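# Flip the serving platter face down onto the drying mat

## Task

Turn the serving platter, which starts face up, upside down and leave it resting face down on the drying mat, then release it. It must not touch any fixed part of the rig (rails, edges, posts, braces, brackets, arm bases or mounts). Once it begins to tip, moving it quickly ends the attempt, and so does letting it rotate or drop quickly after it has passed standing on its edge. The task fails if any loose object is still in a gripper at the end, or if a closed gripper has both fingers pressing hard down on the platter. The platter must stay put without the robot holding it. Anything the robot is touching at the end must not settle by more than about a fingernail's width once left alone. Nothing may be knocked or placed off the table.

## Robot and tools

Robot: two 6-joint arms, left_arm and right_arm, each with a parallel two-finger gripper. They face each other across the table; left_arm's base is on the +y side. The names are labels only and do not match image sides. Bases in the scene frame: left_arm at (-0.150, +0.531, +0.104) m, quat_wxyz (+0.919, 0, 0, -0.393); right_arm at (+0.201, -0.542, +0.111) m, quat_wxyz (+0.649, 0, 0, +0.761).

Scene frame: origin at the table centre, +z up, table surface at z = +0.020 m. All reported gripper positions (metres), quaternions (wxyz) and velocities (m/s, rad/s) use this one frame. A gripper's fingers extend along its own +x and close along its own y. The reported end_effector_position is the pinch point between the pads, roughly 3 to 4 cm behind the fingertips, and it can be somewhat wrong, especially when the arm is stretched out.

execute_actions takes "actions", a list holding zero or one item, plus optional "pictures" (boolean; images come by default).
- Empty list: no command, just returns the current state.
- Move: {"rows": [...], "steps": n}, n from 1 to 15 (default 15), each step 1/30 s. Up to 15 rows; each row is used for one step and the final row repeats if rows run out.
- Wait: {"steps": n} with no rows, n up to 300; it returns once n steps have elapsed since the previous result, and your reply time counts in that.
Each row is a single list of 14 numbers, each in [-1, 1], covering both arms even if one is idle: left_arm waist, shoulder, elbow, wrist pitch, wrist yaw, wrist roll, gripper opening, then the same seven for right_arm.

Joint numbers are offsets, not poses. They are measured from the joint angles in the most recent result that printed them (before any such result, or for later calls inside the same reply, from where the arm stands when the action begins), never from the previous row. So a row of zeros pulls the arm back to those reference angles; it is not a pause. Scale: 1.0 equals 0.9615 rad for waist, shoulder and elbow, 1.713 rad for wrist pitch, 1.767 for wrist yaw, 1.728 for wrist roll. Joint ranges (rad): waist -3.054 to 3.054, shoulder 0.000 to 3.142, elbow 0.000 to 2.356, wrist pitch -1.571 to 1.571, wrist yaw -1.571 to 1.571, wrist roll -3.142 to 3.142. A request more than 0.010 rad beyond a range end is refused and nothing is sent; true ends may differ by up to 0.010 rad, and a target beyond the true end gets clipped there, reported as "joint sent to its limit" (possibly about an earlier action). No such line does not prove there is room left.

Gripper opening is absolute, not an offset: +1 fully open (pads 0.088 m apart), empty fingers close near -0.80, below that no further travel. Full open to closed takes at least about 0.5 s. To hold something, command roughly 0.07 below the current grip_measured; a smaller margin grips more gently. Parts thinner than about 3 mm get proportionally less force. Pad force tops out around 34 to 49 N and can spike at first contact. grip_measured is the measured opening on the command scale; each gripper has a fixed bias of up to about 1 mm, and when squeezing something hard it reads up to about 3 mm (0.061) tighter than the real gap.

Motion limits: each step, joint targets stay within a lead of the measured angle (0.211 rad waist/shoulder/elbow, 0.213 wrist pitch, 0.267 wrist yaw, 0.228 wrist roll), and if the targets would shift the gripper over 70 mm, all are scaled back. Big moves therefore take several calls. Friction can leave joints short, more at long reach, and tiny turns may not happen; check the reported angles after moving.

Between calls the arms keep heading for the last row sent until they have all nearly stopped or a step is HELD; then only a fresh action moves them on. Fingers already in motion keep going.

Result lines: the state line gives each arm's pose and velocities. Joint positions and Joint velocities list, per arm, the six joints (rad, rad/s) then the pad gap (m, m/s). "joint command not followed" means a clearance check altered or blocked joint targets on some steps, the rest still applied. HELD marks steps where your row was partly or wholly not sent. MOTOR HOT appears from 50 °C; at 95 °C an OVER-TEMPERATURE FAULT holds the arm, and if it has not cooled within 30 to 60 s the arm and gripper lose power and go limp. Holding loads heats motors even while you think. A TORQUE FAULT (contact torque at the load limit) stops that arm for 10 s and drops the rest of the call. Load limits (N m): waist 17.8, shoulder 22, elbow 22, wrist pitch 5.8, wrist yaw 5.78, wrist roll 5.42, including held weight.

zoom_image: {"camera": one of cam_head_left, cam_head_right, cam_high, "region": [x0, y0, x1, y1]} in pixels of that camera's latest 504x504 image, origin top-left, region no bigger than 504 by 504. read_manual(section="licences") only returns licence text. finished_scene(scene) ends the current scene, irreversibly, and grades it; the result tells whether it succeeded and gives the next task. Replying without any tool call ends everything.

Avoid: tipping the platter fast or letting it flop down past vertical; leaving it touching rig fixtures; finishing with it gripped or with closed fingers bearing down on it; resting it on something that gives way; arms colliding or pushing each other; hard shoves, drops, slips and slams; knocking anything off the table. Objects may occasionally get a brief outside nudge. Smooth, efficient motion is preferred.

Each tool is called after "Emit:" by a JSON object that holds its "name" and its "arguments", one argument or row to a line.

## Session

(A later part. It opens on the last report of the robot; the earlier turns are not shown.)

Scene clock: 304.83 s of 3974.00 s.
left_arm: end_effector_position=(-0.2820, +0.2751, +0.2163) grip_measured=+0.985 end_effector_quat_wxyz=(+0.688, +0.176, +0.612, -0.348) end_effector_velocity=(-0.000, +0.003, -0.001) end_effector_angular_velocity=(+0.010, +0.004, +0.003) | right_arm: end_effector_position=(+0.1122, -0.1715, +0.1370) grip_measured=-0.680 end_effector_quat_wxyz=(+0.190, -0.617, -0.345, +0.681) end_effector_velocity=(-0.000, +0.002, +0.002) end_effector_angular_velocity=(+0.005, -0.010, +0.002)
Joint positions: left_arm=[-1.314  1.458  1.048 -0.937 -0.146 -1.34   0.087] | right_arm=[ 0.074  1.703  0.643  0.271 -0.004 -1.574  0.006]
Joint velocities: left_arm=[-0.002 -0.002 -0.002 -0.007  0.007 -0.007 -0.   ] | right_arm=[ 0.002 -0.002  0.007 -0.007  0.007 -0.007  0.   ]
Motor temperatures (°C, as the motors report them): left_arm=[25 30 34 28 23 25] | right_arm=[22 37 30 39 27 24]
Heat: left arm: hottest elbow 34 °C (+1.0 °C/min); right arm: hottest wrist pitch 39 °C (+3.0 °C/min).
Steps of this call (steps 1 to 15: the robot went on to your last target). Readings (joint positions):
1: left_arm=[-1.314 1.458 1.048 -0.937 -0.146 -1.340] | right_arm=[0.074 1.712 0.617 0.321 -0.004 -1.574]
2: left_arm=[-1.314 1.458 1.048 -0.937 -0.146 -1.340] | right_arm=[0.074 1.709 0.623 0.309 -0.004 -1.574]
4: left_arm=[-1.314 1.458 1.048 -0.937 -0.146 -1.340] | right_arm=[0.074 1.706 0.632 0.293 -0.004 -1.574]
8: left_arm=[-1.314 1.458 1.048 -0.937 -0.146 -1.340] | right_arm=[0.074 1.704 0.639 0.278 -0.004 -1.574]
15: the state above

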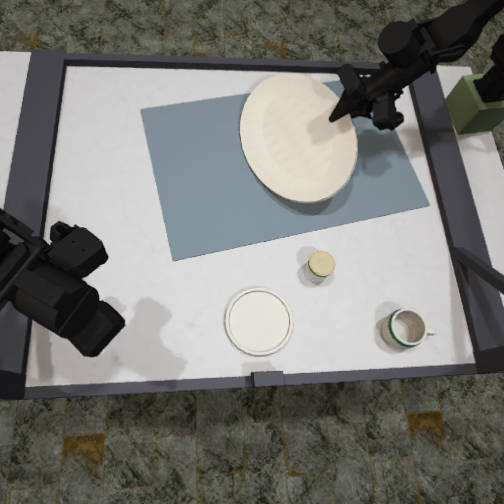

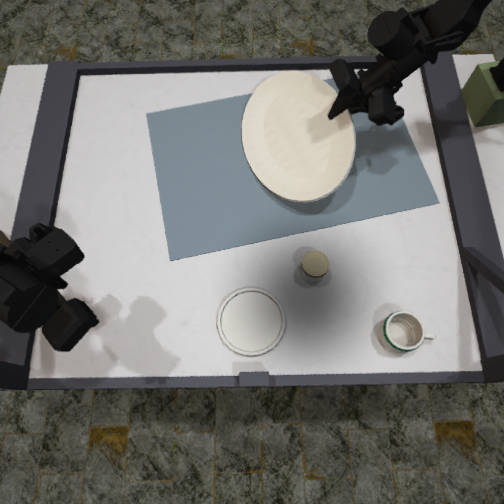

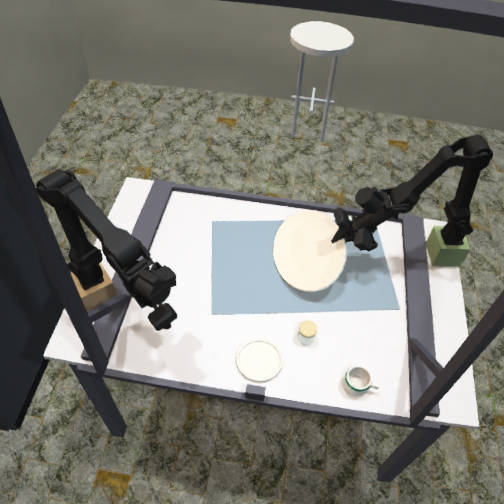

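Emit:
{"name": "execute_actions", "arguments": {
  "actions": [
    {"rows": [[0,0,0,0,0,0,1,0,-0.02,0.034,-0.009,0,0,-0.8],[0,0,0,0,0,0,1,0,-0.02,0.045,-0.018,0,0,-0.8],[0,0,0,0,0,0,1,0,-0.02,0.056,-0.027,0,0,-0.8],[0,0,0,0,0,0,1,0,-0.02,0.067,-0.036,0,0,-0.8],[0,0,0,0,0,0,1,0,-0.02,0.078,-0.046,0,0,-0.8],[0,0,0,0,0,0,1,0,-0.02,0.089,-0.055,0,0,-0.8],[0,0,0,0,0,0,1,0,-0.02,0.1,-0.064,0,0,-0.8],[0,0,0,0,0,0,1,0,-0.02,0.111,-0.073,0,0,-0.8],[0,0,0,0,0,0,1,0,-0.02,0.122,-0.082,0,0,-0.8],[0,0,0,0,0,0,1,0,-0.02,0.133,-0.091,0,0,-0.8],[0,0,0,0,0,0,1,0,-0.02,0.144,-0.1,0,0,-0.8],[0,0,0,0,0,0,1,0,-0.02,0.155,-0.109,0,0,-0.8],[0,0,0,0,0,0,1,0,-0.02,0.166,-0.118,0,0,-0.8],[0,0,0,0,0,0,1,0,-0.02,0.177,-0.127,0,0,-0.8],[0,0,0,0,0,0,1,0,-0.02,0.188,-0.137,0,0,-0.8]], "steps": 15}
  ],
  "pictures": false
}}

Emit:
{"name": "execute_actions", "arguments": {
  "actions": [
    {"rows": [[0,0,0,0,0,0,1,0,-0.018,0.076,-0.041,0,0,-0.8],[0,0,0,0,0,0,1,0,-0.016,0.087,-0.05,0,0,-0.8],[0,0,0,0,0,0,1,0,-0.014,0.098,-0.059,0,0,-0.8],[0,0,0,0,0,0,1,0,-0.012,0.109,-0.068,0,0,-0.8],[0,0,0,0,0,0,1,0,-0.01,0.12,-0.077,0,0,-0.8],[0,0,0,0,0,0,1,0,-0.008,0.131,-0.086,0,0,-0.8],[0,0,0,0,0,0,1,0,-0.006,0.142,-0.096,0,0,-0.8],[0,0,0,0,0,0,1,0,-0.004,0.153,-0.105,0,0,-0.8],[0,0,0,0,0,0,1,0,-0.002,0.164,-0.114,0,0,-0.8],[0,0,0,0,0,0,1,0,0,0.175,-0.123,0,0,-0.8],[0,0,0,0,0,0,1,0,0.002,0.186,-0.132,0,0,-0.8],[0,0,0,0,0,0,1,0,0.004,0.197,-0.141,0,0,-0.8],[0,0,0,0,0,0,1,0,0.006,0.208,-0.15,0,0,-0.8],[0,0,0,0,0,0,1,0,0.008,0.219,-0.159,0,0,-0.8],[0,0,0,0,0,0,1,0,0.01,0.23,-0.168,0,0,-0.8]], "steps": 15}
  ],
  "pictures": false
}}

Emit:
{"name": "execute_actions", "arguments": {
  "actions": [
    {"steps": 15}
  ]
}}

Scene clock: 315.90 s of 3974.00 s.
left_arm: end_effector_position=(-0.2820, +0.2751, +0.2163) grip_measured=+0.985 end_effector_quat_wxyz=(+0.688, +0.176, +0.612, -0.348) end_effector_velocity=(+0.005, -0.000, -0.001) end_effector_angular_velocity=(-0.001, -0.027, +0.000) | right_arm: end_effector_position=(+0.1101, -0.1641, +0.1494) grip_measured=-0.680 end_effector_quat_wxyz=(+0.167, -0.628, -0.325, +0.687) end_effector_velocity=(-0.010, +0.023, +0.040) end_effector_angular_velocity=(-0.136, -0.030, +0.033)
Joint positions: left_arm=[-1.314  1.458  1.048 -0.937 -0.146 -1.34   0.087] | right_arm=[ 0.074  1.693  0.753  0.085 -0.004 -1.575  0.006]
Joint velocities: left_arm=[ 0.002  0.002 -0.002 -0.007 -0.022  0.007 -0.   ] | right_arm=[ 0.002 -0.007  0.3   -0.447 -0.022 -0.022 -0.   ]
Motor temperatures (°C, as the motors report them): left_arm=[25 30 34 28 23 25] | right_arm=[22 37 31 37 27 24]
Heat: left arm: hottest elbow 34 °C (+1.0 °C/min); right arm: hottest shoulder 37 °C (-1.0 °C/min).
Steps of this call (steps 1 to 15: the robot went on to your last target; steps 16 to 90: nothing new was sent; then 7.57 s passed at rest; steps 91 to 105: all 15 steps of this action). Readings (joint positions):
91: left_arm=[-1.314 1.458 1.048 -0.937 -0.146 -1.340] | right_arm=[0.074 1.702 0.645 0.268 -0.004 -1.574]
92: left_arm=[-1.314 1.458 1.048 -0.937 -0.146 -1.340] | right_arm=[0.074 1.702 0.648 0.261 -0.004 -1.574]
94: left_arm=[-1.314 1.458 1.048 -0.937 -0.146 -1.340] | right_arm=[0.074 1.702 0.658 0.243 -0.004 -1.575]
98: left_arm=[-1.314 1.458 1.048 -0.937 -0.146 -1.340] | right_arm=[0.074 1.698 0.688 0.191 -0.004 -1.575]
105: the state above

Scene clock: 316.40 s of 3974.00 s.
left_arm: end_effector_position=(-0.2820, +0.2751, +0.2163) grip_measured=+0.985 end_effector_quat_wxyz=(+0.688, +0.176, +0.612, -0.348) end_effector_velocity=(+0.004, +0.002, -0.001) end_effector_angular_velocity=(-0.001, -0.023, +0.009) | right_arm: end_effector_position=(+0.1075, -0.1531, +0.1690) grip_measured=-0.681 end_effector_quat_wxyz=(+0.140, -0.640, -0.300, +0.693) end_effector_velocity=(-0.004, +0.017, +0.029) end_effector_angular_velocity=(-0.183, -0.042, +0.008)
Joint positions: left_arm=[-1.314  1.458  1.048 -0.937 -0.146 -1.34   0.087] | right_arm=[ 0.074  1.703  0.912 -0.143 -0.004 -1.576  0.006]
Joint velocities: left_arm=[-0.002 -0.002 -0.007 -0.007 -0.022 -0.007 -0.   ] | right_arm=[-0.002  0.061  0.32  -0.447 -0.007 -0.007 -0.   ]
Motor temperatures (°C, as the motors report them): left_arm=[25 30 34 28 23 25] | right_arm=[22 37 31 37 27 24]
Heat: left arm: hottest elbow 34 °C (+1.0 °C/min); right arm: hottest shoulder 37 °C (-1.0 °C/min).
Steps of this call (steps 1 to 15: all 15 steps of this action). Readings (joint positions):
1: left_arm=[-1.314 1.458 1.048 -0.937 -0.146 -1.340] | right_arm=[0.074 1.693 0.763 0.069 -0.004 -1.575]
2: left_arm=[-1.314 1.458 1.048 -0.937 -0.146 -1.340] | right_arm=[0.074 1.692 0.773 0.054 -0.004 -1.575]
4: left_arm=[-1.314 1.458 1.048 -0.937 -0.146 -1.340] | right_arm=[0.074 1.692 0.793 0.023 -0.004 -1.575]
8: left_arm=[-1.314 1.458 1.048 -0.937 -0.146 -1.340] | right_arm=[0.074 1.692 0.836 -0.038 -0.004 -1.575]
15: the state above

Scene clock: 316.90 s of 3974.00 s.
left_arm: end_effector_position=(-0.2820, +0.2751, +0.2163) grip_measured=+0.985 end_effector_quat_wxyz=(+0.688, +0.176, +0.612, -0.348) end_effector_velocity=(+0.003, +0.001, +0.000) end_effector_angular_velocity=(-0.005, -0.020, +0.009) | right_arm: end_effector_position=(+0.1071, -0.1513, +0.1729) grip_measured=-0.681 end_effector_quat_wxyz=(+0.132, -0.643, -0.293, +0.695) end_effector_velocity=(+0.002, +0.001, +0.003) end_effector_angular_velocity=(+0.007, -0.018, +0.011)
Joint positions: left_arm=[-1.314  1.458  1.048 -0.937 -0.146 -1.34   0.087] | right_arm=[ 0.074  1.709  0.951 -0.198 -0.004 -1.576  0.006]
Joint velocities: left_arm=[-0.002 -0.002 -0.002 -0.007 -0.022 -0.007 -0.   ] | right_arm=[-0.002 -0.002  0.007 -0.007  0.007 -0.022 -0.   ]
Motor temperatures (°C, as the motors report them): left_arm=[25 30 34 28 23 25] | right_arm=[22 37 31 37 27 24]
Heat: left arm: hottest elbow 34 °C (+1.0 °C/min); right arm: hottest shoulder 37 °C (-1.0 °C/min).
Steps of this call (steps 1 to 15: the robot went on to your last target). Readings (joint positions):
1: left_arm=[-1.314 1.458 1.048 -0.937 -0.146 -1.340] | right_arm=[0.074 1.704 0.922 -0.156 -0.004 -1.576]
2: left_arm=[-1.314 1.458 1.048 -0.937 -0.146 -1.340] | right_arm=[0.074 1.706 0.929 -0.165 -0.004 -1.576]
4: left_arm=[-1.314 1.458 1.048 -0.937 -0.146 -1.340] | right_arm=[0.074 1.707 0.939 -0.180 -0.004 -1.576]
8: left_arm=[-1.314 1.458 1.048 -0.937 -0.146 -1.340] | right_arm=[0.074 1.708 0.947 -0.192 -0.004 -1.576]
15: the state above

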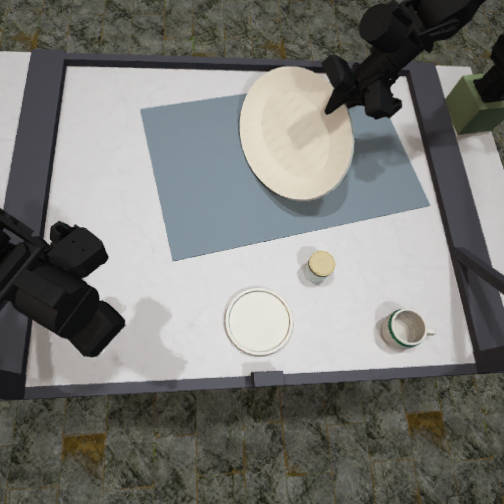

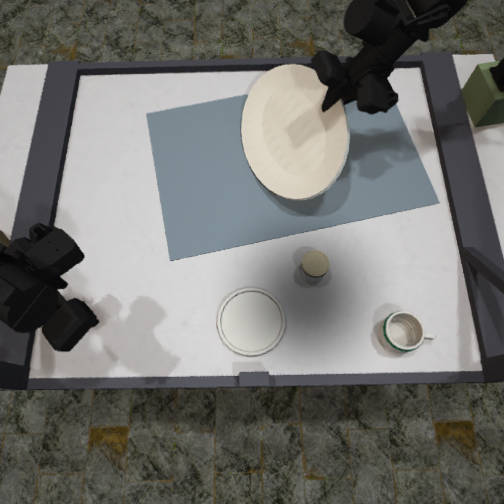

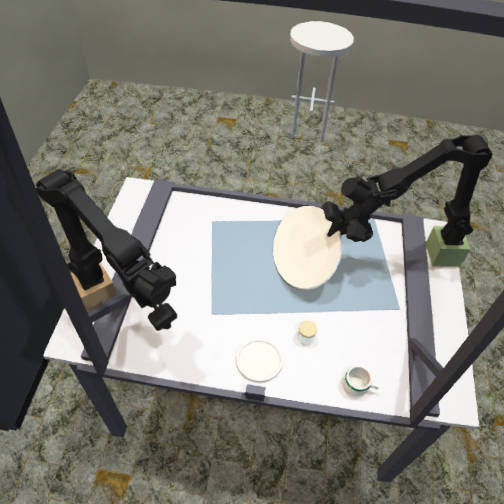

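Emit:
{"name": "execute_actions", "arguments": {
  "actions": [
    {"rows": [[0,0,0,0,0,0,1,0,-0.008,0.036,-0.009,0,0,-0.8],[0,0,0,0,0,0,1,0,-0.006,0.048,-0.018,0,0,-0.8],[0,0,0,0,0,0,1,0,-0.004,0.06,-0.027,0,0,-0.8],[0,0,0,0,0,0,1,0,-0.002,0.072,-0.036,0,0,-0.8],[0,0,0,0,0,0,1,0,0,0.084,-0.045,0,0,-0.8],[0,0,0,0,0,0,1,0,0.002,0.096,-0.053,0,0,-0.8],[0,0,0,0,0,0,1,0,0.004,0.108,-0.062,0,0,-0.8],[0,0,0,0,0,0,1,0,0.006,0.12,-0.071,0,0,-0.8],[0,0,0,0,0,0,1,0,0.008,0.132,-0.08,0,0,-0.8],[0,0,0,0,0,0,1,0,0.01,0.144,-0.089,0,0,-0.8],[0,0,0,0,0,0,1,0,0.012,0.156,-0.098,0,0,-0.8],[0,0,0,0,0,0,1,0,0.014,0.168,-0.107,0,0,-0.8],[0,0,0,0,0,0,1,0,0.016,0.18,-0.116,0,0,-0.8],[0,0,0,0,0,0,1,0,0.018,0.192,-0.125,0,0,-0.8],[0,0,0,0,0,0,1,0,0.02,0.204,-0.134,0,0,-0.8]], "steps": 15}
  ],
  "pictures": false
}}

Emit:
{"name": "execute_actions", "arguments": {
  "actions": [
    {"rows": [[0,0,0,0,0,0,1,0,-0.004,0.086,-0.038,0,0,-0.8],[0,0,0,0,0,0,1,0,-0.002,0.098,-0.047,0,0,-0.8],[0,0,0,0,0,0,1,0,0,0.11,-0.056,0,0,-0.8],[0,0,0,0,0,0,1,0,0.002,0.122,-0.065,0,0,-0.8],[0,0,0,0,0,0,1,0,0.004,0.134,-0.074,0,0,-0.8],[0,0,0,0,0,0,1,0,0.006,0.146,-0.083,0,0,-0.8],[0,0,0,0,0,0,1,0,0.008,0.158,-0.092,0,0,-0.8],[0,0,0,0,0,0,1,0,0.011,0.17,-0.1,0,0,-0.8],[0,0,0,0,0,0,1,0,0.013,0.182,-0.109,0,0,-0.8],[0,0,0,0,0,0,1,0,0.016,0.194,-0.118,0,0,-0.8],[0,0,0,0,0,0,1,0,0.018,0.206,-0.127,0,0,-0.8],[0,0,0,0,0,0,1,0,0.021,0.218,-0.136,0,0,-0.8],[0,0,0,0,0,0,1,0,0.023,0.23,-0.145,0,0,-0.8],[0,0,0,0,0,0,1,0,0.026,0.242,-0.154,0,0,-0.8],[0,0,0,0,0,0,1,0,0.028,0.254,-0.163,0,0,-0.8]], "steps": 15}
  ],
  "pictures": false
}}

Emit:
{"name": "execute_actions", "arguments": {
  "actions": [
    {"steps": 15}
  ]
}}

Scene clock: 339.10 s of 3974.00 s.
left_arm: end_effector_position=(-0.2820, +0.2751, +0.2163) grip_measured=+0.985 end_effector_quat_wxyz=(+0.688, +0.176, +0.612, -0.348) end_effector_velocity=(+0.000, +0.002, +0.001) end_effector_angular_velocity=(-0.002, -0.009, -0.013) | right_arm: end_effector_position=(+0.1058, -0.1459, +0.1881) grip_measured=-0.682 end_effector_quat_wxyz=(+0.109, -0.653, -0.272, +0.699) end_effector_velocity=(-0.001, +0.014, +0.044) end_effector_angular_velocity=(-0.147, -0.045, -0.000)
Joint positions: left_arm=[-1.314  1.458  1.048 -0.937 -0.146 -1.34   0.087] | right_arm=[ 0.074  1.73   1.078 -0.37  -0.004 -1.576  0.006]
Joint velocities: left_arm=[-0.007 -0.007 -0.002 -0.007 -0.007  0.007 -0.   ] | right_arm=[-0.002  0.056  0.335 -0.432  0.007 -0.007 -0.001]
Motor temperatures (°C, as the motors report them): left_arm=[25 30 34 28 23 25] | right_arm=[22 37 33 34 27 24]
Heat: left arm: hottest elbow 34 °C (+0.0 °C/min); right arm: hottest shoulder 37 °C (-3.0 °C/min).
Steps of this call (steps 1 to 15: the robot went on to your last target; steps 16 to 90: nothing new was sent; then 18.70 s passed at rest; steps 91 to 105: all 15 steps of this action). Readings (joint positions):
91: left_arm=[-1.314 1.458 1.048 -0.937 -0.146 -1.340] | right_arm=[0.074 1.709 0.953 -0.201 -0.004 -1.576]
92: left_arm=[-1.314 1.458 1.048 -0.937 -0.146 -1.340] | right_arm=[0.074 1.710 0.956 -0.206 -0.004 -1.576]
94: left_arm=[-1.314 1.458 1.048 -0.937 -0.146 -1.340] | right_arm=[0.074 1.711 0.968 -0.222 -0.004 -1.576]
98: left_arm=[-1.314 1.458 1.048 -0.937 -0.146 -1.340] | right_arm=[0.074 1.717 1.004 -0.269 -0.004 -1.576]
105: the state above

Scene clock: 339.60 s of 3974.00 s.
left_arm: end_effector_position=(-0.2820, +0.2751, +0.2163) grip_measured=+0.985 end_effector_quat_wxyz=(+0.688, +0.176, +0.612, -0.348) end_effector_velocity=(-0.000, -0.001, +0.000) end_effector_angular_velocity=(-0.010, -0.000, +0.006) | right_arm: end_effector_position=(+0.1051, -0.1428, +0.2099) grip_measured=-0.692 end_effector_quat_wxyz=(+0.078, -0.664, -0.243, +0.703) end_effector_velocity=(+0.000, -0.002, +0.039) end_effector_angular_velocity=(-0.196, -0.050, +0.020)
Joint positions: left_arm=[-1.314  1.458  1.048 -0.937 -0.146 -1.34   0.087] | right_arm=[ 0.074  1.762  1.246 -0.593 -0.004 -1.577  0.005]
Joint velocities: left_arm=[-0.002 -0.002 -0.002  0.007 -0.007 -0.007 -0.   ] | right_arm=[-0.002  0.076  0.335 -0.462 -0.007 -0.022 -0.001]
Motor temperatures (°C, as the motors report them): left_arm=[25 30 34 28 23 25] | right_arm=[22 37 33 34 27 24]
Heat: left arm: hottest elbow 34 °C (+0.0 °C/min); right arm: hottest shoulder 37 °C (-3.0 °C/min).
Steps of this call (steps 1 to 15: all 15 steps of this action). Readings (joint positions):
1: left_arm=[-1.314 1.458 1.048 -0.937 -0.146 -1.340] | right_arm=[0.074 1.732 1.089 -0.384 -0.004 -1.576]
2: left_arm=[-1.314 1.458 1.048 -0.937 -0.146 -1.340] | right_arm=[0.074 1.733 1.100 -0.398 -0.004 -1.576]
4: left_arm=[-1.314 1.458 1.048 -0.937 -0.146 -1.340] | right_arm=[0.074 1.736 1.123 -0.426 -0.004 -1.577]
8: left_arm=[-1.314 1.458 1.048 -0.937 -0.146 -1.340] | right_arm=[0.074 1.744 1.168 -0.487 -0.004 -1.577]
15: the state above

Scene clock: 340.10 s of 3974.00 s.
left_arm: end_effector_position=(-0.2820, +0.2751, +0.2163) grip_measured=+0.985 end_effector_quat_wxyz=(+0.688, +0.176, +0.612, -0.348) end_effector_velocity=(+0.002, -0.002, +0.001) end_effector_angular_velocity=(-0.017, -0.016, -0.005) | right_arm: end_effector_position=(+0.1052, -0.1434, +0.2147) grip_measured=-0.694 end_effector_quat_wxyz=(+0.070, -0.667, -0.235, +0.704) end_effector_velocity=(+0.001, -0.004, -0.002) end_effector_angular_velocity=(-0.022, -0.002, +0.007)
Joint positions: left_arm=[-1.314  1.458  1.048 -0.937 -0.146 -1.34   0.087] | right_arm=[ 0.074  1.77   1.286 -0.649 -0.004 -1.577  0.005]
Joint velocities: left_arm=[-0.002 -0.002 -0.002  0.007 -0.022  0.007  0.   ] | right_arm=[-0.002  0.002  0.002 -0.022 -0.007 -0.007 -0.   ]
Motor temperatures (°C, as the motors report them): left_arm=[25 30 34 28 23 25] | right_arm=[22 37 34 34 27 24]
Heat: left arm: hottest elbow 34 °C (+0.0 °C/min); right arm: hottest shoulder 37 °C (-3.0 °C/min).
Steps of this call (steps 1 to 15: the robot went on to your last target). Readings (joint positions):
1: left_arm=[-1.314 1.458 1.048 -0.937 -0.146 -1.340] | right_arm=[0.074 1.764 1.256 -0.606 -0.004 -1.577]
2: left_arm=[-1.314 1.458 1.048 -0.937 -0.146 -1.340] | right_arm=[0.074 1.765 1.264 -0.616 -0.004 -1.577]
4: left_arm=[-1.314 1.458 1.048 -0.937 -0.146 -1.340] | right_arm=[0.074 1.767 1.273 -0.631 -0.004 -1.577]
8: left_arm=[-1.314 1.458 1.048 -0.937 -0.146 -1.340] | right_arm=[0.074 1.770 1.282 -0.642 -0.004 -1.577]
15: the state above

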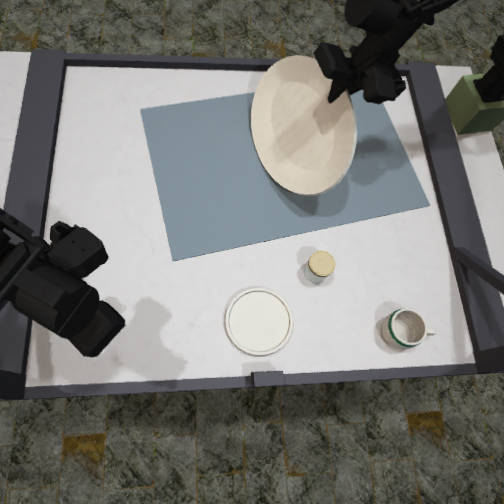

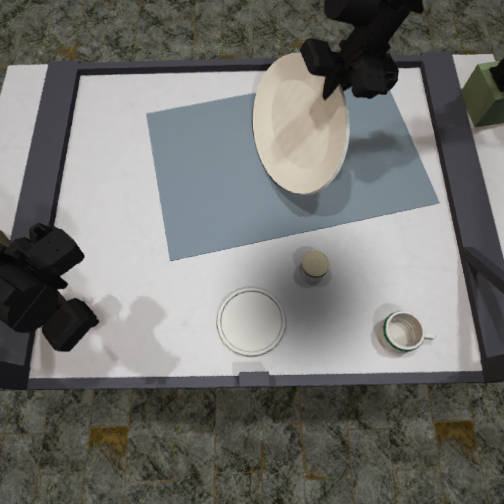

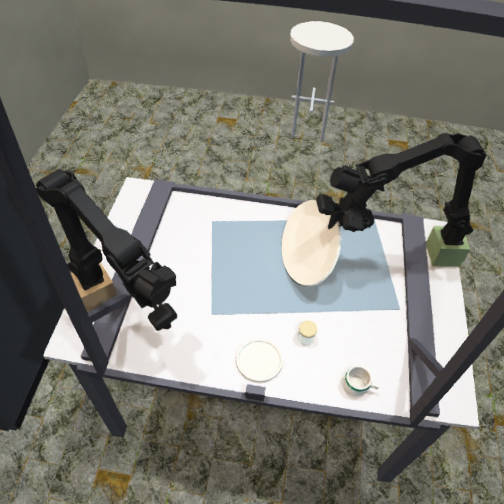

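Emit:
{"name": "zoom_image", "arguments": {
  "camera": "cam_head_left",
  "region": [240, 40, 420, 200]
}}

Region (240, 40, 420, 200) of cam_head_left's 504x504 image, scaled by 2.800, with more detail than that image has.

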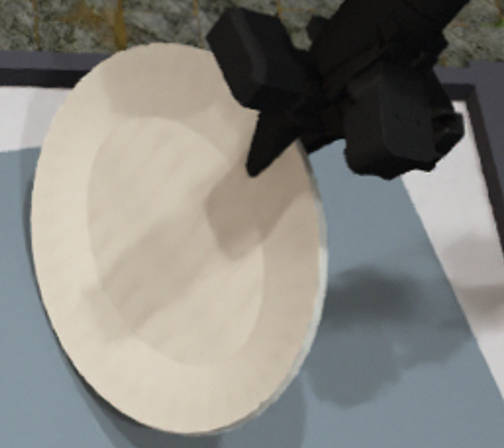

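Emit:
{"name": "execute_actions", "arguments": {
  "actions": [
    {"rows": [[0,0,0,0,0,0,1,0,-0.011,0.049,-0.008,0,0,-0.82],[0,0,0,0,0,0,1,0,-0.008,0.061,-0.017,0,0,-0.82],[0,0,0,0,0,0,1,0,-0.005,0.072,-0.025,0,0,-0.82],[0,0,0,0,0,0,1,0,-0.002,0.084,-0.034,0,0,-0.82],[0,0,0,0,0,0,1,0,0.001,0.095,-0.042,0,0,-0.82],[0,0,0,0,0,0,1,0,0.004,0.107,-0.051,0,0,-0.82],[0,0,0,0,0,0,1,0,0.007,0.118,-0.059,0,0,-0.82],[0,0,0,0,0,0,1,0,0.01,0.13,-0.068,0,0,-0.82],[0,0,0,0,0,0,1,0,0.013,0.141,-0.076,0,0,-0.82],[0,0,0,0,0,0,1,0,0.016,0.153,-0.085,0,0,-0.82],[0,0,0,0,0,0,1,0,0.019,0.164,-0.093,0,0,-0.82],[0,0,0,0,0,0,1,0,0.022,0.176,-0.102,0,0,-0.82],[0,0,0,0,0,0,1,0,0.025,0.187,-0.11,0,0,-0.82],[0,0,0,0,0,0,1,0,0.028,0.199,-0.119,0,0,-0.82],[0,0,0,0,0,0,1,0,0.031,0.21,-0.127,0,0,-0.82]], "steps": 15}
  ],
  "pictures": false
}}

Emit:
{"name": "execute_actions", "arguments": {
  "actions": [
    {"rows": [[0,0,0,0,0,0,1,0,-0.004,0.095,-0.038,0,0,-0.82],[0,0,0,0,0,0,1,0,-0.001,0.106,-0.047,0,0,-0.82],[0,0,0,0,0,0,1,0,0.002,0.118,-0.055,0,0,-0.82],[0,0,0,0,0,0,1,0,0.006,0.129,-0.064,0,0,-0.82],[0,0,0,0,0,0,1,0,0.009,0.141,-0.072,0,0,-0.82],[0,0,0,0,0,0,1,0,0.013,0.152,-0.081,0,0,-0.82],[0,0,0,0,0,0,1,0,0.016,0.164,-0.089,0,0,-0.82],[0,0,0,0,0,0,1,0,0.02,0.175,-0.098,0,0,-0.82],[0,0,0,0,0,0,1,0,0.023,0.187,-0.106,0,0,-0.82],[0,0,0,0,0,0,1,0,0.027,0.198,-0.115,0,0,-0.82],[0,0,0,0,0,0,1,0,0.03,0.21,-0.123,0,0,-0.82],[0,0,0,0,0,0,1,0,0.034,0.221,-0.132,0,0,-0.82],[0,0,0,0,0,0,1,0,0.037,0.233,-0.14,0,0,-0.82],[0,0,0,0,0,0,1,0,0.041,0.244,-0.149,0,0,-0.82],[0,0,0,0,0,0,1,0,0.044,0.256,-0.157,0,0,-0.82]], "steps": 15}
  ],
  "pictures": false
}}

Emit:
{"name": "execute_actions", "arguments": {
  "actions": [
    {"steps": 15}
  ]
}}

Scene clock: 350.40 s of 3974.00 s.
left_arm: end_effector_position=(-0.2820, +0.2751, +0.2163) grip_measured=+0.985 end_effector_quat_wxyz=(+0.688, +0.176, +0.612, -0.348) end_effector_velocity=(+0.001, -0.002, +0.000) end_effector_angular_velocity=(-0.010, -0.000, +0.011) | right_arm: end_effector_position=(+0.1058, -0.1458, +0.2275) grip_measured=-0.694 end_effector_quat_wxyz=(+0.041, -0.675, -0.208, +0.706) end_effector_velocity=(+0.004, -0.008, +0.032) end_effector_angular_velocity=(-0.195, -0.056, +0.002)
Joint positions: left_arm=[-1.314  1.458  1.048 -0.937 -0.146 -1.34   0.087] | right_arm=[ 0.074  1.806  1.409 -0.816 -0.004 -1.577  0.005]
Joint velocities: left_arm=[ 0.002 -0.002 -0.002  0.007 -0.007 -0.007  0.   ] | right_arm=[-0.002  0.095  0.31  -0.418  0.007 -0.007 -0.   ]
Motor temperatures (°C, as the motors report them): left_arm=[25 30 34 28 23 25] | right_arm=[22 38 36 33 27 24]
Heat: left arm: hottest elbow 34 °C (+0.0 °C/min); right arm: hottest shoulder 38 °C (-2.0 °C/min).
Steps of this call (steps 1 to 15: the robot went on to your last target; steps 16 to 90: nothing new was sent; then 6.80 s passed at rest; steps 91 to 105: all 15 steps of this action). Readings (joint positions):
91: left_arm=[-1.314 1.458 1.048 -0.937 -0.146 -1.340] | right_arm=[0.074 1.771 1.288 -0.651 -0.004 -1.577]
92: left_arm=[-1.314 1.458 1.048 -0.937 -0.146 -1.340] | right_arm=[0.074 1.772 1.292 -0.656 -0.004 -1.577]
94: left_arm=[-1.314 1.458 1.048 -0.937 -0.146 -1.340] | right_arm=[0.074 1.776 1.304 -0.672 -0.004 -1.577]
98: left_arm=[-1.314 1.458 1.048 -0.937 -0.146 -1.340] | right_arm=[0.074 1.785 1.338 -0.719 -0.004 -1.577]
105: the state above

Scene clock: 350.90 s of 3974.00 s.
left_arm: end_effector_position=(-0.2820, +0.2751, +0.2163) grip_measured=+0.985 end_effector_quat_wxyz=(+0.688, +0.176, +0.612, -0.348) end_effector_velocity=(+0.003, +0.001, +0.000) end_effector_angular_velocity=(-0.005, -0.020, +0.009) | right_arm: end_effector_position=(+0.1076, -0.1533, +0.2436) grip_measured=-0.694 end_effector_quat_wxyz=(+0.001, -0.686, -0.169, +0.708) end_effector_velocity=(+0.004, -0.015, +0.033) end_effector_angular_velocity=(-0.209, -0.041, -0.008)
Joint positions: left_arm=[-1.314  1.458  1.048 -0.937 -0.146 -1.34   0.087] | right_arm=[ 0.074  1.858  1.568 -1.037 -0.004 -1.577  0.005]
Joint velocities: left_arm=[-0.002 -0.002 -0.002 -0.007 -0.022 -0.007 -0.   ] | right_arm=[-0.002  0.105  0.31  -0.418 -0.007  0.007 -0.   ]
Motor temperatures (°C, as the motors report them): left_arm=[25 30 34 28 23 25] | right_arm=[22 38 36 33 27 24]
Heat: left arm: hottest elbow 34 °C (+0.0 °C/min); right arm: hottest shoulder 38 °C (-2.0 °C/min).
Steps of this call (steps 1 to 15: all 15 steps of this action). Readings (joint positions):
1: left_arm=[-1.314 1.458 1.048 -0.937 -0.146 -1.340] | right_arm=[0.074 1.809 1.420 -0.831 -0.004 -1.577]
2: left_arm=[-1.314 1.458 1.048 -0.937 -0.146 -1.340] | right_arm=[0.074 1.812 1.430 -0.845 -0.004 -1.577]
4: left_arm=[-1.314 1.458 1.048 -0.937 -0.146 -1.340] | right_arm=[0.074 1.818 1.451 -0.875 -0.004 -1.577]
8: left_arm=[-1.314 1.458 1.048 -0.937 -0.146 -1.340] | right_arm=[0.074 1.832 1.494 -0.934 -0.004 -1.577]
15: the state above

Scene clock: 351.40 s of 3974.00 s.
left_arm: end_effector_position=(-0.2820, +0.2751, +0.2163) grip_measured=+0.985 end_effector_quat_wxyz=(+0.688, +0.176, +0.612, -0.348) end_effector_velocity=(+0.003, +0.004, -0.001) end_effector_angular_velocity=(+0.015, -0.020, -0.008) | right_arm: end_effector_position=(+0.1081, -0.1557, +0.2472) grip_measured=-0.694 end_effector_quat_wxyz=(-0.009, -0.688, -0.159, +0.708) end_effector_velocity=(+0.002, +0.001, +0.001) end_effector_angular_velocity=(+0.000, -0.012, +0.017)
Joint positions: left_arm=[-1.314  1.458  1.048 -0.937 -0.146 -1.34   0.087] | right_arm=[ 0.074  1.871  1.606 -1.09  -0.004 -1.577  0.005]
Joint velocities: left_arm=[-0.002 -0.002 -0.002 -0.022 -0.007  0.007 -0.   ] | right_arm=[-0.002  0.002  0.007 -0.007  0.007 -0.022 -0.   ]
Motor temperatures (°C, as the motors report them): left_arm=[25 30 34 28 23 25] | right_arm=[22 39 36 33 27 24]
Heat: left arm: hottest elbow 34 °C (+0.0 °C/min); right arm: hottest shoulder 39 °C (-1.0 °C/min).
Steps of this call (steps 1 to 15: the robot went on to your last target). Readings (joint positions):
1: left_arm=[-1.314 1.458 1.048 -0.937 -0.146 -1.340] | right_arm=[0.074 1.861 1.577 -1.050 -0.004 -1.577]
2: left_arm=[-1.314 1.458 1.048 -0.937 -0.146 -1.340] | right_arm=[0.074 1.863 1.584 -1.060 -0.004 -1.577]
4: left_arm=[-1.314 1.458 1.048 -0.937 -0.146 -1.340] | right_arm=[0.074 1.866 1.593 -1.073 -0.004 -1.577]
8: left_arm=[-1.314 1.458 1.048 -0.937 -0.146 -1.340] | right_arm=[0.074 1.870 1.602 -1.084 -0.004 -1.577]
15: the state above

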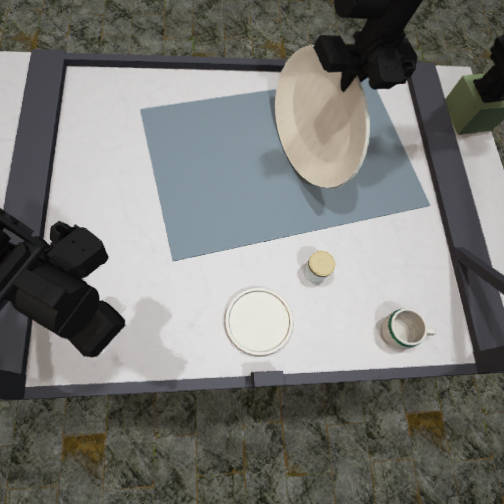

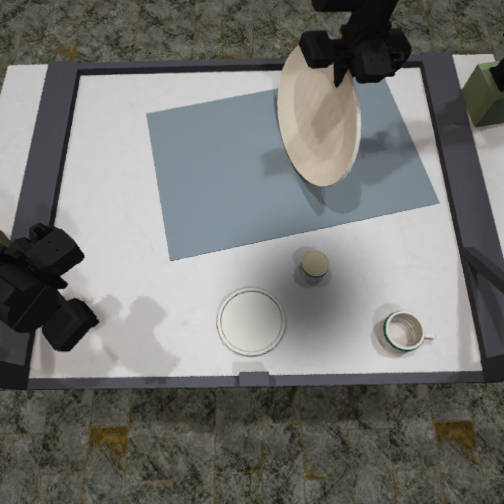

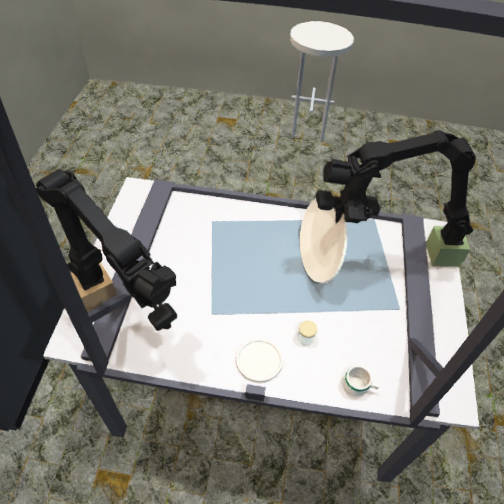

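Emit:
{"name": "execute_actions", "arguments": {
  "actions": [
    {"rows": [[0,0,0,0,0,0,1,0,-0.022,0.061,-0.005,0,0,-0.82],[0,0,0,0,0,0,1,0,-0.02,0.07,-0.013,0,0,-0.82],[0,0,0,0,0,0,1,0,-0.018,0.08,-0.02,0,0,-0.82],[0,0,0,0,0,0,1,0,-0.015,0.089,-0.028,0,0,-0.82],[0,0,0,0,0,0,1,0,-0.013,0.099,-0.036,0,0,-0.82],[0,0,0,0,0,0,1,0,-0.011,0.108,-0.044,0,0,-0.82],[0,0,0,0,0,0,1,0,-0.008,0.118,-0.052,0,0,-0.82],[0,0,0,0,0,0,1,0,-0.006,0.127,-0.059,0,0,-0.82],[0,0,0,0,0,0,1,0,-0.004,0.137,-0.067,0,0,-0.82],[0,0,0,0,0,0,1,0,-0.001,0.146,-0.075,0,0,-0.82],[0,0,0,0,0,0,1,0,0.001,0.156,-0.083,0,0,-0.82],[0,0,0,0,0,0,1,0,0.003,0.165,-0.091,0,0,-0.82],[0,0,0,0,0,0,1,0,0.006,0.175,-0.098,0,0,-0.82],[0,0,0,0,0,0,1,0,0.008,0.184,-0.106,0,0,-0.82],[0,0,0,0,0,0,1,0,0.01,0.194,-0.114,0,0,-0.82]], "steps": 15}
  ],
  "pictures": false
}}

Emit:
{"name": "execute_actions", "arguments": {
  "actions": [
    {"rows": [[0,0,0,0,0,0,1,0,-0.016,0.099,-0.033,0,0,-0.82],[0,0,0,0,0,0,1,0,-0.013,0.108,-0.041,0,0,-0.82],[0,0,0,0,0,0,1,0,-0.011,0.117,-0.049,0,0,-0.82],[0,0,0,0,0,0,1,0,-0.008,0.126,-0.057,0,0,-0.82],[0,0,0,0,0,0,1,0,-0.005,0.136,-0.064,0,0,-0.82],[0,0,0,0,0,0,1,0,-0.003,0.145,-0.072,0,0,-0.82],[0,0,0,0,0,0,1,0,0,0.154,-0.08,0,0,-0.82],[0,0,0,0,0,0,1,0,0.003,0.163,-0.088,0,0,-0.82],[0,0,0,0,0,0,1,0,0.005,0.172,-0.096,0,0,-0.82],[0,0,0,0,0,0,1,0,0.008,0.182,-0.103,0,0,-0.82],[0,0,0,0,0,0,1,0,0.011,0.191,-0.111,0,0,-0.82],[0,0,0,0,0,0,1,0,0.013,0.2,-0.119,0,0,-0.82],[0,0,0,0,0,0,1,0,0.016,0.209,-0.127,0,0,-0.82],[0,0,0,0,0,0,1,0,0.019,0.218,-0.135,0,0,-0.82],[0,0,0,0,0,0,1,0,0.021,0.228,-0.143,0,0,-0.82]], "steps": 15}
  ],
  "pictures": false
}}

Emit:
{"name": "execute_actions", "arguments": {
  "actions": [
    {"steps": 15}
  ]
}}

Scene clock: 368.07 s of 3974.00 s.
left_arm: end_effector_position=(-0.2820, +0.2751, +0.2163) grip_measured=+0.985 end_effector_quat_wxyz=(+0.688, +0.176, +0.612, -0.348) end_effector_velocity=(+0.001, +0.005, -0.001) end_effector_angular_velocity=(+0.022, +0.000, +0.017) | right_arm: end_effector_position=(+0.1109, -0.1671, +0.2579) grip_measured=-0.694 end_effector_quat_wxyz=(-0.041, -0.694, -0.128, +0.707) end_effector_velocity=(+0.007, -0.022, +0.035) end_effector_angular_velocity=(-0.175, -0.035, +0.001)
Joint positions: left_arm=[-1.314  1.458  1.048 -0.937 -0.146 -1.34   0.087] | right_arm=[ 0.074  1.902  1.703 -1.246 -0.004 -1.577  0.005]
Joint velocities: left_arm=[-0.002 -0.002 -0.002 -0.022  0.007 -0.022  0.   ] | right_arm=[-0.007  0.071  0.252 -0.359 -0.007 -0.007 -0.   ]
Motor temperatures (°C, as the motors report them): left_arm=[25 30 34 28 23 25] | right_arm=[22 42 40 31 27 24]
Heat: left arm: hottest elbow 34 °C (+0.0 °C/min); right arm: hottest shoulder 42 °C (+4.1 °C/min).
Steps of this call (steps 1 to 15: the robot went on to your last target; steps 16 to 90: nothing new was sent; then 13.17 s passed at rest; steps 91 to 105: all 15 steps of this action). Readings (joint positions):
91: left_arm=[-1.314 1.458 1.048 -0.937 -0.146 -1.340] | right_arm=[0.074 1.872 1.608 -1.092 -0.004 -1.577]
92: left_arm=[-1.314 1.458 1.048 -0.937 -0.146 -1.340] | right_arm=[0.074 1.873 1.611 -1.096 -0.004 -1.577]
94: left_arm=[-1.314 1.458 1.048 -0.937 -0.146 -1.340] | right_arm=[0.074 1.877 1.621 -1.111 -0.004 -1.577]
98: left_arm=[-1.314 1.458 1.048 -0.937 -0.146 -1.340] | right_arm=[0.074 1.884 1.647 -1.157 -0.004 -1.577]
105: the state above

Scene clock: 368.57 s of 3974.00 s.
left_arm: end_effector_position=(-0.2820, +0.2751, +0.2163) grip_measured=+0.985 end_effector_quat_wxyz=(+0.688, +0.176, +0.612, -0.348) end_effector_velocity=(-0.001, +0.002, +0.002) end_effector_angular_velocity=(+0.002, +0.009, +0.003) | right_arm: end_effector_position=(+0.1141, -0.1808, +0.2778) grip_measured=-0.694 end_effector_quat_wxyz=(-0.075, -0.699, -0.094, +0.704) end_effector_velocity=(+0.007, -0.030, +0.042) end_effector_angular_velocity=(-0.185, -0.036, -0.010)
Joint positions: left_arm=[-1.314  1.458  1.048 -0.937 -0.146 -1.34   0.087] | right_arm=[ 0.074  1.939  1.839 -1.442 -0.004 -1.577  0.005]
Joint velocities: left_arm=[-0.002 -0.007  0.002 -0.007  0.007 -0.007  0.   ] | right_arm=[-0.002  0.071  0.271 -0.388 -0.007  0.007 -0.   ]
Motor temperatures (°C, as the motors report them): left_arm=[25 30 34 28 23 25] | right_arm=[22 42 40 31 27 24]
Heat: left arm: hottest elbow 34 °C (+0.0 °C/min); right arm: hottest shoulder 42 °C (+4.0 °C/min).
Steps of this call (steps 1 to 15: all 15 steps of this action). Readings (joint positions):
1: left_arm=[-1.314 1.458 1.048 -0.937 -0.146 -1.340] | right_arm=[0.074 1.905 1.711 -1.259 -0.004 -1.577]
2: left_arm=[-1.314 1.458 1.048 -0.937 -0.146 -1.340] | right_arm=[0.074 1.908 1.720 -1.272 -0.004 -1.577]
4: left_arm=[-1.314 1.458 1.048 -0.937 -0.146 -1.340] | right_arm=[0.074 1.913 1.738 -1.298 -0.004 -1.577]
8: left_arm=[-1.314 1.458 1.048 -0.937 -0.146 -1.340] | right_arm=[0.074 1.922 1.775 -1.351 -0.004 -1.577]
15: the state above

Scene clock: 369.07 s of 3974.00 s.
left_arm: end_effector_position=(-0.2820, +0.2751, +0.2163) grip_measured=+0.985 end_effector_quat_wxyz=(+0.688, +0.176, +0.612, -0.348) end_effector_velocity=(+0.004, +0.004, -0.001) end_effector_angular_velocity=(+0.015, -0.020, -0.003) | right_arm: end_effector_position=(+0.1150, -0.1847, +0.2835) grip_measured=-0.694 end_effector_quat_wxyz=(-0.083, -0.700, -0.086, +0.704) end_effector_velocity=(+0.001, -0.005, -0.001) end_effector_angular_velocity=(-0.028, +0.001, +0.020)
Joint positions: left_arm=[-1.314  1.458  1.048 -0.937 -0.146 -1.34   0.087] | right_arm=[ 0.074  1.947  1.873 -1.491 -0.004 -1.577  0.005]
Joint velocities: left_arm=[ 0.002 -0.002 -0.002 -0.022 -0.007  0.007 -0.   ] | right_arm=[-0.002  0.002 -0.002 -0.022 -0.007 -0.022 -0.   ]
Motor temperatures (°C, as the motors report them): left_arm=[25 30 35 28 23 25] | right_arm=[22 43 40 31 27 24]
Heat: left arm: hottest elbow 35 °C (+1.0 °C/min); right arm: hottest shoulder 43 °C (+5.1 °C/min).
Steps of this call (steps 1 to 15: the robot went on to your last target). Readings (joint positions):
1: left_arm=[-1.314 1.458 1.048 -0.937 -0.146 -1.340] | right_arm=[0.074 1.941 1.847 -1.454 -0.004 -1.577]
2: left_arm=[-1.314 1.458 1.048 -0.937 -0.146 -1.340] | right_arm=[0.074 1.942 1.853 -1.463 -0.004 -1.577]
4: left_arm=[-1.314 1.458 1.048 -0.937 -0.146 -1.340] | right_arm=[0.074 1.944 1.862 -1.476 -0.004 -1.577]
8: left_arm=[-1.314 1.458 1.048 -0.937 -0.146 -1.340] | right_arm=[0.074 1.945 1.870 -1.484 -0.004 -1.577]
15: the state above

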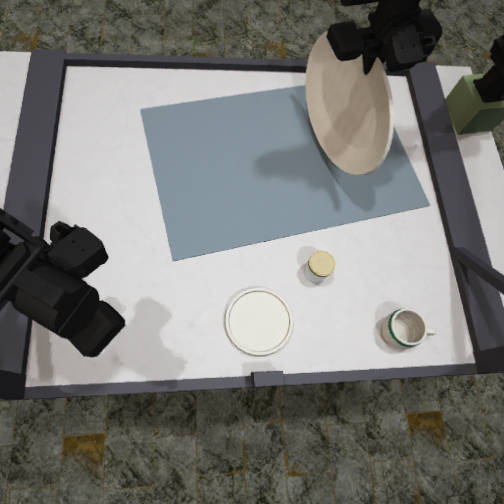

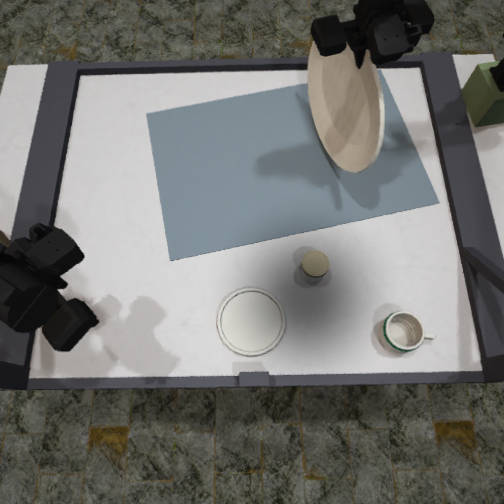

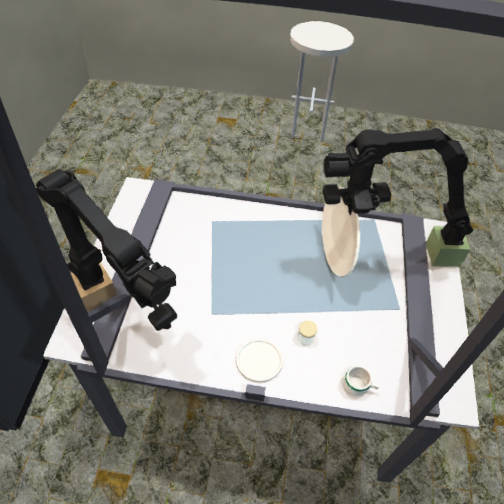

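Emit:
{"name": "execute_actions", "arguments": {
  "actions": [
    {"rows": [[0,0,0,0,0,0,1,0,-0.033,0.044,0,0,0.01,-0.82],[0,0,0,0,0,0,1,0,-0.033,0.044,0,0,0.02,-0.82],[0,0,0,0,0,0,1,0,-0.033,0.044,0,0,0.03,-0.82],[0,0,0,0,0,0,1,0,-0.033,0.044,0,0,0.04,-0.82],[0,0,0,0,0,0,1,0,-0.033,0.044,0,0,0.05,-0.82],[0,0,0,0,0,0,1,0,-0.033,0.044,0,0,0.06,-0.82],[0,0,0,0,0,0,1,0,-0.033,0.044,0,0,0.07,-0.82],[0,0,0,0,0,0,1,0,-0.033,0.044,0,0,0.08,-0.82],[0,0,0,0,0,0,1,0,-0.033,0.044,0,0,0.09,-0.82],[0,0,0,0,0,0,1,0,-0.033,0.044,0,0,0.1,-0.82],[0,0,0,0,0,0,1,0,-0.033,0.044,0,0,0.11,-0.82],[0,0,0,0,0,0,1,0,-0.033,0.044,0,0,0.12,-0.82],[0,0,0,0,0,0,1,0,-0.033,0.044,0,0,0.13,-0.82],[0,0,0,0,0,0,1,0,-0.033,0.044,0,0,0.14,-0.82],[0,0,0,0,0,0,1,0,-0.033,0.044,0,0,0.15,-0.82]], "steps": 15}
  ],
  "pictures": false
}}

Emit:
{"name": "execute_actions", "arguments": {
  "actions": [
    {"rows": [[0,0,0,0,0,0,1,0,-0.033,0.044,0,0,0.05,-0.82],[0,0,0,0,0,0,1,0,-0.033,0.044,0,0,0.06,-0.82],[0,0,0,0,0,0,1,0,-0.033,0.044,0,0,0.07,-0.82],[0,0,0,0,0,0,1,0,-0.033,0.044,0,0,0.08,-0.82],[0,0,0,0,0,0,1,0,-0.033,0.044,0,0,0.09,-0.82],[0,0,0,0,0,0,1,0,-0.033,0.044,0,0,0.1,-0.82],[0,0,0,0,0,0,1,0,-0.033,0.044,0,0,0.11,-0.82],[0,0,0,0,0,0,1,0,-0.033,0.044,0,0,0.12,-0.82],[0,0,0,0,0,0,1,0,-0.033,0.044,0,0,0.13,-0.82],[0,0,0,0,0,0,1,0,-0.033,0.044,0,0,0.14,-0.82],[0,0,0,0,0,0,1,0,-0.033,0.044,0,0,0.15,-0.82],[0,0,0,0,0,0,1,0,-0.033,0.044,0,0,0.16,-0.82],[0,0,0,0,0,0,1,0,-0.033,0.044,0,0,0.17,-0.82],[0,0,0,0,0,0,1,0,-0.033,0.044,0,0,0.18,-0.82],[0,0,0,0,0,0,1,0,-0.033,0.044,0,0,0.19,-0.82]], "steps": 15}
  ],
  "pictures": false
}}

Emit:
{"name": "execute_actions", "arguments": {
  "actions": [
    {"rows": [[0,0,0,0,0,0,1,0,-0.033,0.044,0,0,0.05,-0.82],[0,0,0,0,0,0,1,0,-0.033,0.044,0,0,0.06,-0.82],[0,0,0,0,0,0,1,0,-0.033,0.044,0,0,0.07,-0.82],[0,0,0,0,0,0,1,0,-0.033,0.044,0,0,0.08,-0.82],[0,0,0,0,0,0,1,0,-0.033,0.044,0,0,0.09,-0.82],[0,0,0,0,0,0,1,0,-0.033,0.044,0,0,0.1,-0.82],[0,0,0,0,0,0,1,0,-0.033,0.044,0,0,0.11,-0.82],[0,0,0,0,0,0,1,0,-0.033,0.044,0,0,0.12,-0.82],[0,0,0,0,0,0,1,0,-0.033,0.044,0,0,0.13,-0.82],[0,0,0,0,0,0,1,0,-0.033,0.044,0,0,0.14,-0.82],[0,0,0,0,0,0,1,0,-0.033,0.044,0,0,0.15,-0.82],[0,0,0,0,0,0,1,0,-0.033,0.044,0,0,0.16,-0.82],[0,0,0,0,0,0,1,0,-0.033,0.044,0,0,0.17,-0.82],[0,0,0,0,0,0,1,0,-0.033,0.044,0,0,0.18,-0.82],[0,0,0,0,0,0,1,0,-0.033,0.044,0,0,0.19,-0.82]], "steps": 15}
  ],
  "pictures": false
}}

Emit:
{"name": "execute_actions", "arguments": {
  "actions": [
    {"rows": [[0,0,0,0,0,0,1,0,-0.033,0.044,0,0,0.05,-0.82],[0,0,0,0,0,0,1,0,-0.033,0.044,0,0,0.06,-0.82],[0,0,0,0,0,0,1,0,-0.033,0.044,0,0,0.07,-0.82],[0,0,0,0,0,0,1,0,-0.033,0.044,0,0,0.08,-0.82],[0,0,0,0,0,0,1,0,-0.033,0.044,0,0,0.09,-0.82],[0,0,0,0,0,0,1,0,-0.033,0.044,0,0,0.1,-0.82],[0,0,0,0,0,0,1,0,-0.033,0.044,0,0,0.11,-0.82],[0,0,0,0,0,0,1,0,-0.033,0.044,0,0,0.12,-0.82],[0,0,0,0,0,0,1,0,-0.033,0.044,0,0,0.13,-0.82],[0,0,0,0,0,0,1,0,-0.033,0.044,0,0,0.14,-0.82],[0,0,0,0,0,0,1,0,-0.033,0.044,0,0,0.15,-0.82],[0,0,0,0,0,0,1,0,-0.033,0.044,0,0,0.16,-0.82],[0,0,0,0,0,0,1,0,-0.033,0.044,0,0,0.17,-0.82],[0,0,0,0,0,0,1,0,-0.033,0.044,0,0,0.18,-0.82],[0,0,0,0,0,0,1,0,-0.033,0.044,0,0,0.19,-0.82]], "steps": 15}
  ]
}}

Scene clock: 395.67 s of 3974.00 s.
left_arm: end_effector_position=(-0.2820, +0.2751, +0.2163) grip_measured=+0.985 end_effector_quat_wxyz=(+0.688, +0.176, +0.612, -0.348) end_effector_velocity=(-0.001, -0.000, -0.001) end_effector_angular_velocity=(-0.006, -0.003, +0.001) | right_arm: end_effector_position=(+0.1150, -0.1846, +0.2836) grip_measured=-0.694 end_effector_quat_wxyz=(-0.014, -0.705, -0.018, +0.709) end_effector_velocity=(-0.004, -0.003, +0.000) end_effector_angular_velocity=(-0.015, +0.022, -0.503)
Joint positions: left_arm=[-1.314  1.458  1.048 -0.937 -0.146 -1.34   0.087] | right_arm=[ 0.074  1.948  1.874 -1.491 -0.004 -1.383  0.005]
Joint velocities: left_arm=[-0.007  0.002 -0.002  0.007 -0.007 -0.007 -0.   ] | right_arm=[ 0.002 -0.002 -0.002 -0.007 -0.022  0.505 -0.   ]
Motor temperatures (°C, as the motors report them): left_arm=[25 30 35 28 23 25] | right_arm=[22 47 43 29 27 24]
Heat: left arm: hottest elbow 35 °C (+1.0 °C/min); right arm: hottest shoulder 47 °C (+10.0 °C/min).
Steps of this call (steps 1 to 15: the robot went on to your last target; steps 16 to 90: nothing new was sent; then 23.10 s passed at rest; steps 91 to 105: all 15 steps of this action). Readings (joint positions):
91: left_arm=[-1.314 1.458 1.048 -0.937 -0.146 -1.340] | right_arm=[0.074 1.948 1.874 -1.491 -0.004 -1.576]
92: left_arm=[-1.314 1.458 1.048 -0.937 -0.146 -1.340] | right_arm=[0.074 1.948 1.874 -1.491 -0.004 -1.571]
94: left_arm=[-1.314 1.458 1.048 -0.937 -0.146 -1.340] | right_arm=[0.074 1.948 1.874 -1.491 -0.004 -1.552]
98: left_arm=[-1.314 1.458 1.048 -0.937 -0.146 -1.340] | right_arm=[0.074 1.948 1.874 -1.491 -0.004 -1.497]
105: the state above

Scene clock: 396.17 s of 3974.00 s.
left_arm: end_effector_position=(-0.2820, +0.2751, +0.2163) grip_measured=+0.985 end_effector_quat_wxyz=(+0.688, +0.176, +0.612, -0.348) end_effector_velocity=(+0.004, +0.002, -0.001) end_effector_angular_velocity=(-0.001, -0.023, +0.009) | right_arm: end_effector_position=(+0.1150, -0.1846, +0.2836) grip_measured=-0.694 end_effector_quat_wxyz=(+0.078, -0.701, +0.075, +0.705) end_effector_velocity=(-0.001, +0.002, +0.001) end_effector_angular_velocity=(+0.008, +0.012, -0.493)
Joint positions: left_arm=[-1.314  1.458  1.048 -0.937 -0.146 -1.34   0.087] | right_arm=[ 0.074  1.948  1.874 -1.491 -0.004 -1.121  0.005]
Joint velocities: left_arm=[-0.002 -0.002 -0.007 -0.007 -0.022 -0.007 -0.   ] | right_arm=[-0.002 -0.002  0.002  0.007 -0.007  0.491 -0.   ]
Motor temperatures (°C, as the motors report them): left_arm=[25 30 35 28 23 25] | right_arm=[22 47 43 29 27 24]
Heat: left arm: hottest elbow 35 °C (+1.0 °C/min); right arm: hottest shoulder 47 °C (+10.1 °C/min).
Steps of this call (steps 1 to 15: all 15 steps of this action). Readings (joint positions):
1: left_arm=[-1.314 1.458 1.048 -0.937 -0.146 -1.340] | right_arm=[0.074 1.948 1.874 -1.491 -0.004 -1.366]
2: left_arm=[-1.314 1.458 1.048 -0.937 -0.146 -1.340] | right_arm=[0.074 1.948 1.874 -1.491 -0.004 -1.348]
4: left_arm=[-1.314 1.458 1.048 -0.937 -0.146 -1.340] | right_arm=[0.074 1.948 1.874 -1.491 -0.004 -1.312]
8: left_arm=[-1.314 1.458 1.048 -0.937 -0.146 -1.340] | right_arm=[0.074 1.948 1.874 -1.491 -0.004 -1.242]
15: the state above

Scene clock: 396.67 s of 3974.00 s.
left_arm: end_effector_position=(-0.2820, +0.2751, +0.2163) grip_measured=+0.985 end_effector_quat_wxyz=(+0.688, +0.176, +0.612, -0.348) end_effector_velocity=(+0.003, +0.004, +0.000) end_effector_angular_velocity=(+0.011, -0.013, +0.006) | right_arm: end_effector_position=(+0.1150, -0.1846, +0.2836) grip_measured=-0.694 end_effector_quat_wxyz=(+0.169, -0.685, +0.166, +0.689) end_effector_velocity=(+0.002, -0.002, +0.002) end_effector_angular_velocity=(-0.007, +0.009, -0.513)
Joint positions: left_arm=[-1.314  1.458  1.048 -0.937 -0.146 -1.34   0.087] | right_arm=[ 0.074  1.948  1.874 -1.491 -0.004 -0.859  0.005]
Joint velocities: left_arm=[-0.002 -0.007 -0.002 -0.022 -0.007 -0.007 -0.   ] | right_arm=[-0.007 -0.007 -0.002 -0.007 -0.007  0.505  0.   ]
Motor temperatures (°C, as the motors report them): left_arm=[25 30 35 28 23 25] | right_arm=[22 47 43 29 27 24]
Heat: left arm: hottest elbow 35 °C (+1.0 °C/min); right arm: hottest shoulder 47 °C (+10.0 °C/min).
Steps of this call (steps 1 to 15: all 15 steps of this action). Readings (joint positions):
1: left_arm=[-1.314 1.458 1.048 -0.937 -0.146 -1.340] | right_arm=[0.074 1.948 1.874 -1.491 -0.004 -1.103]
2: left_arm=[-1.314 1.458 1.048 -0.937 -0.146 -1.340] | right_arm=[0.074 1.948 1.874 -1.491 -0.004 -1.085]
4: left_arm=[-1.314 1.458 1.048 -0.937 -0.146 -1.340] | right_arm=[0.074 1.948 1.874 -1.491 -0.004 -1.050]
8: left_arm=[-1.314 1.458 1.048 -0.937 -0.146 -1.340] | right_arm=[0.074 1.948 1.874 -1.491 -0.004 -0.980]
15: the state above

Scene clock: 397.17 s of 3974.00 s.
left_arm: end_effector_position=(-0.2820, +0.2751, +0.2163) grip_measured=+0.985 end_effector_quat_wxyz=(+0.688, +0.176, +0.612, -0.348) end_effector_velocity=(+0.000, +0.002, -0.000) end_effector_angular_velocity=(+0.002, -0.008, +0.001) | right_arm: end_effector_position=(+0.1149, -0.1846, +0.2836) grip_measured=-0.694 end_effector_quat_wxyz=(+0.257, -0.657, +0.255, +0.662) end_effector_velocity=(-0.001, +0.001, -0.001) end_effector_angular_velocity=(-0.002, +0.010, -0.493)
Joint positions: left_arm=[-1.314  1.458  1.048 -0.937 -0.146 -1.34   0.087] | right_arm=[ 0.074  1.948  1.874 -1.491 -0.005 -0.597  0.005]
Joint velocities: left_arm=[-0.007 -0.002 -0.002 -0.007 -0.007 -0.007  0.   ] | right_arm=[-0.002  0.002 -0.002  0.007 -0.007  0.491 -0.   ]
Motor temperatures (°C, as the motors report them): left_arm=[25 30 35 28 23 25] | right_arm=[22 47 43 29 27 24]
Heat: left arm: hottest elbow 35 °C (+1.0 °C/min); right arm: hottest shoulder 47 °C (+10.1 °C/min).
Steps of this call (steps 1 to 15: all 15 steps of this action). Readings (joint positions):
1: left_arm=[-1.314 1.458 1.048 -0.937 -0.146 -1.340] | right_arm=[0.074 1.948 1.874 -1.491 -0.004 -0.841]
2: left_arm=[-1.314 1.458 1.048 -0.937 -0.146 -1.340] | right_arm=[0.074 1.948 1.874 -1.491 -0.004 -0.823]
4: left_arm=[-1.314 1.458 1.048 -0.937 -0.146 -1.340] | right_arm=[0.074 1.948 1.874 -1.491 -0.004 -0.788]
8: left_arm=[-1.314 1.458 1.048 -0.937 -0.146 -1.340] | right_arm=[0.074 1.948 1.874 -1.491 -0.004 -0.718]
15: the state above

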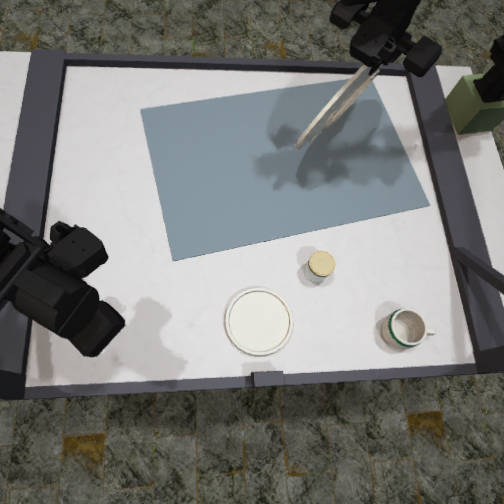

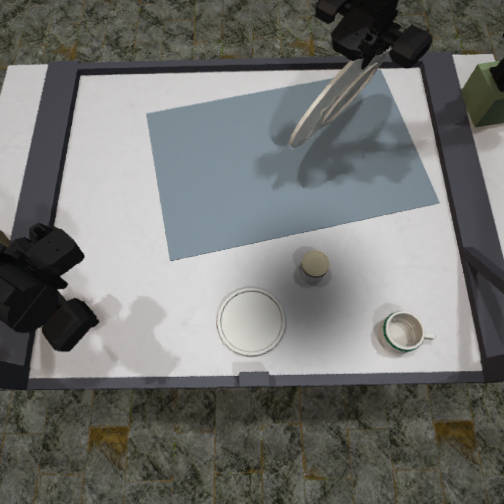

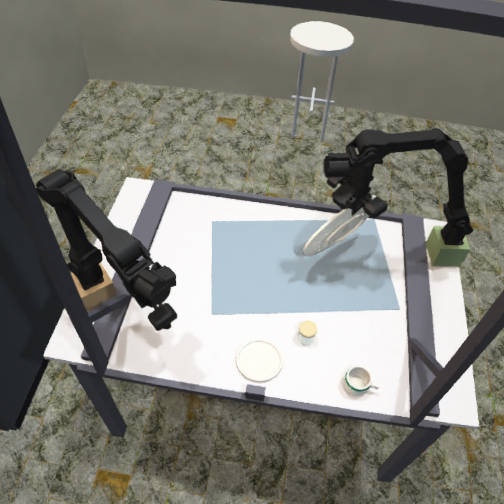

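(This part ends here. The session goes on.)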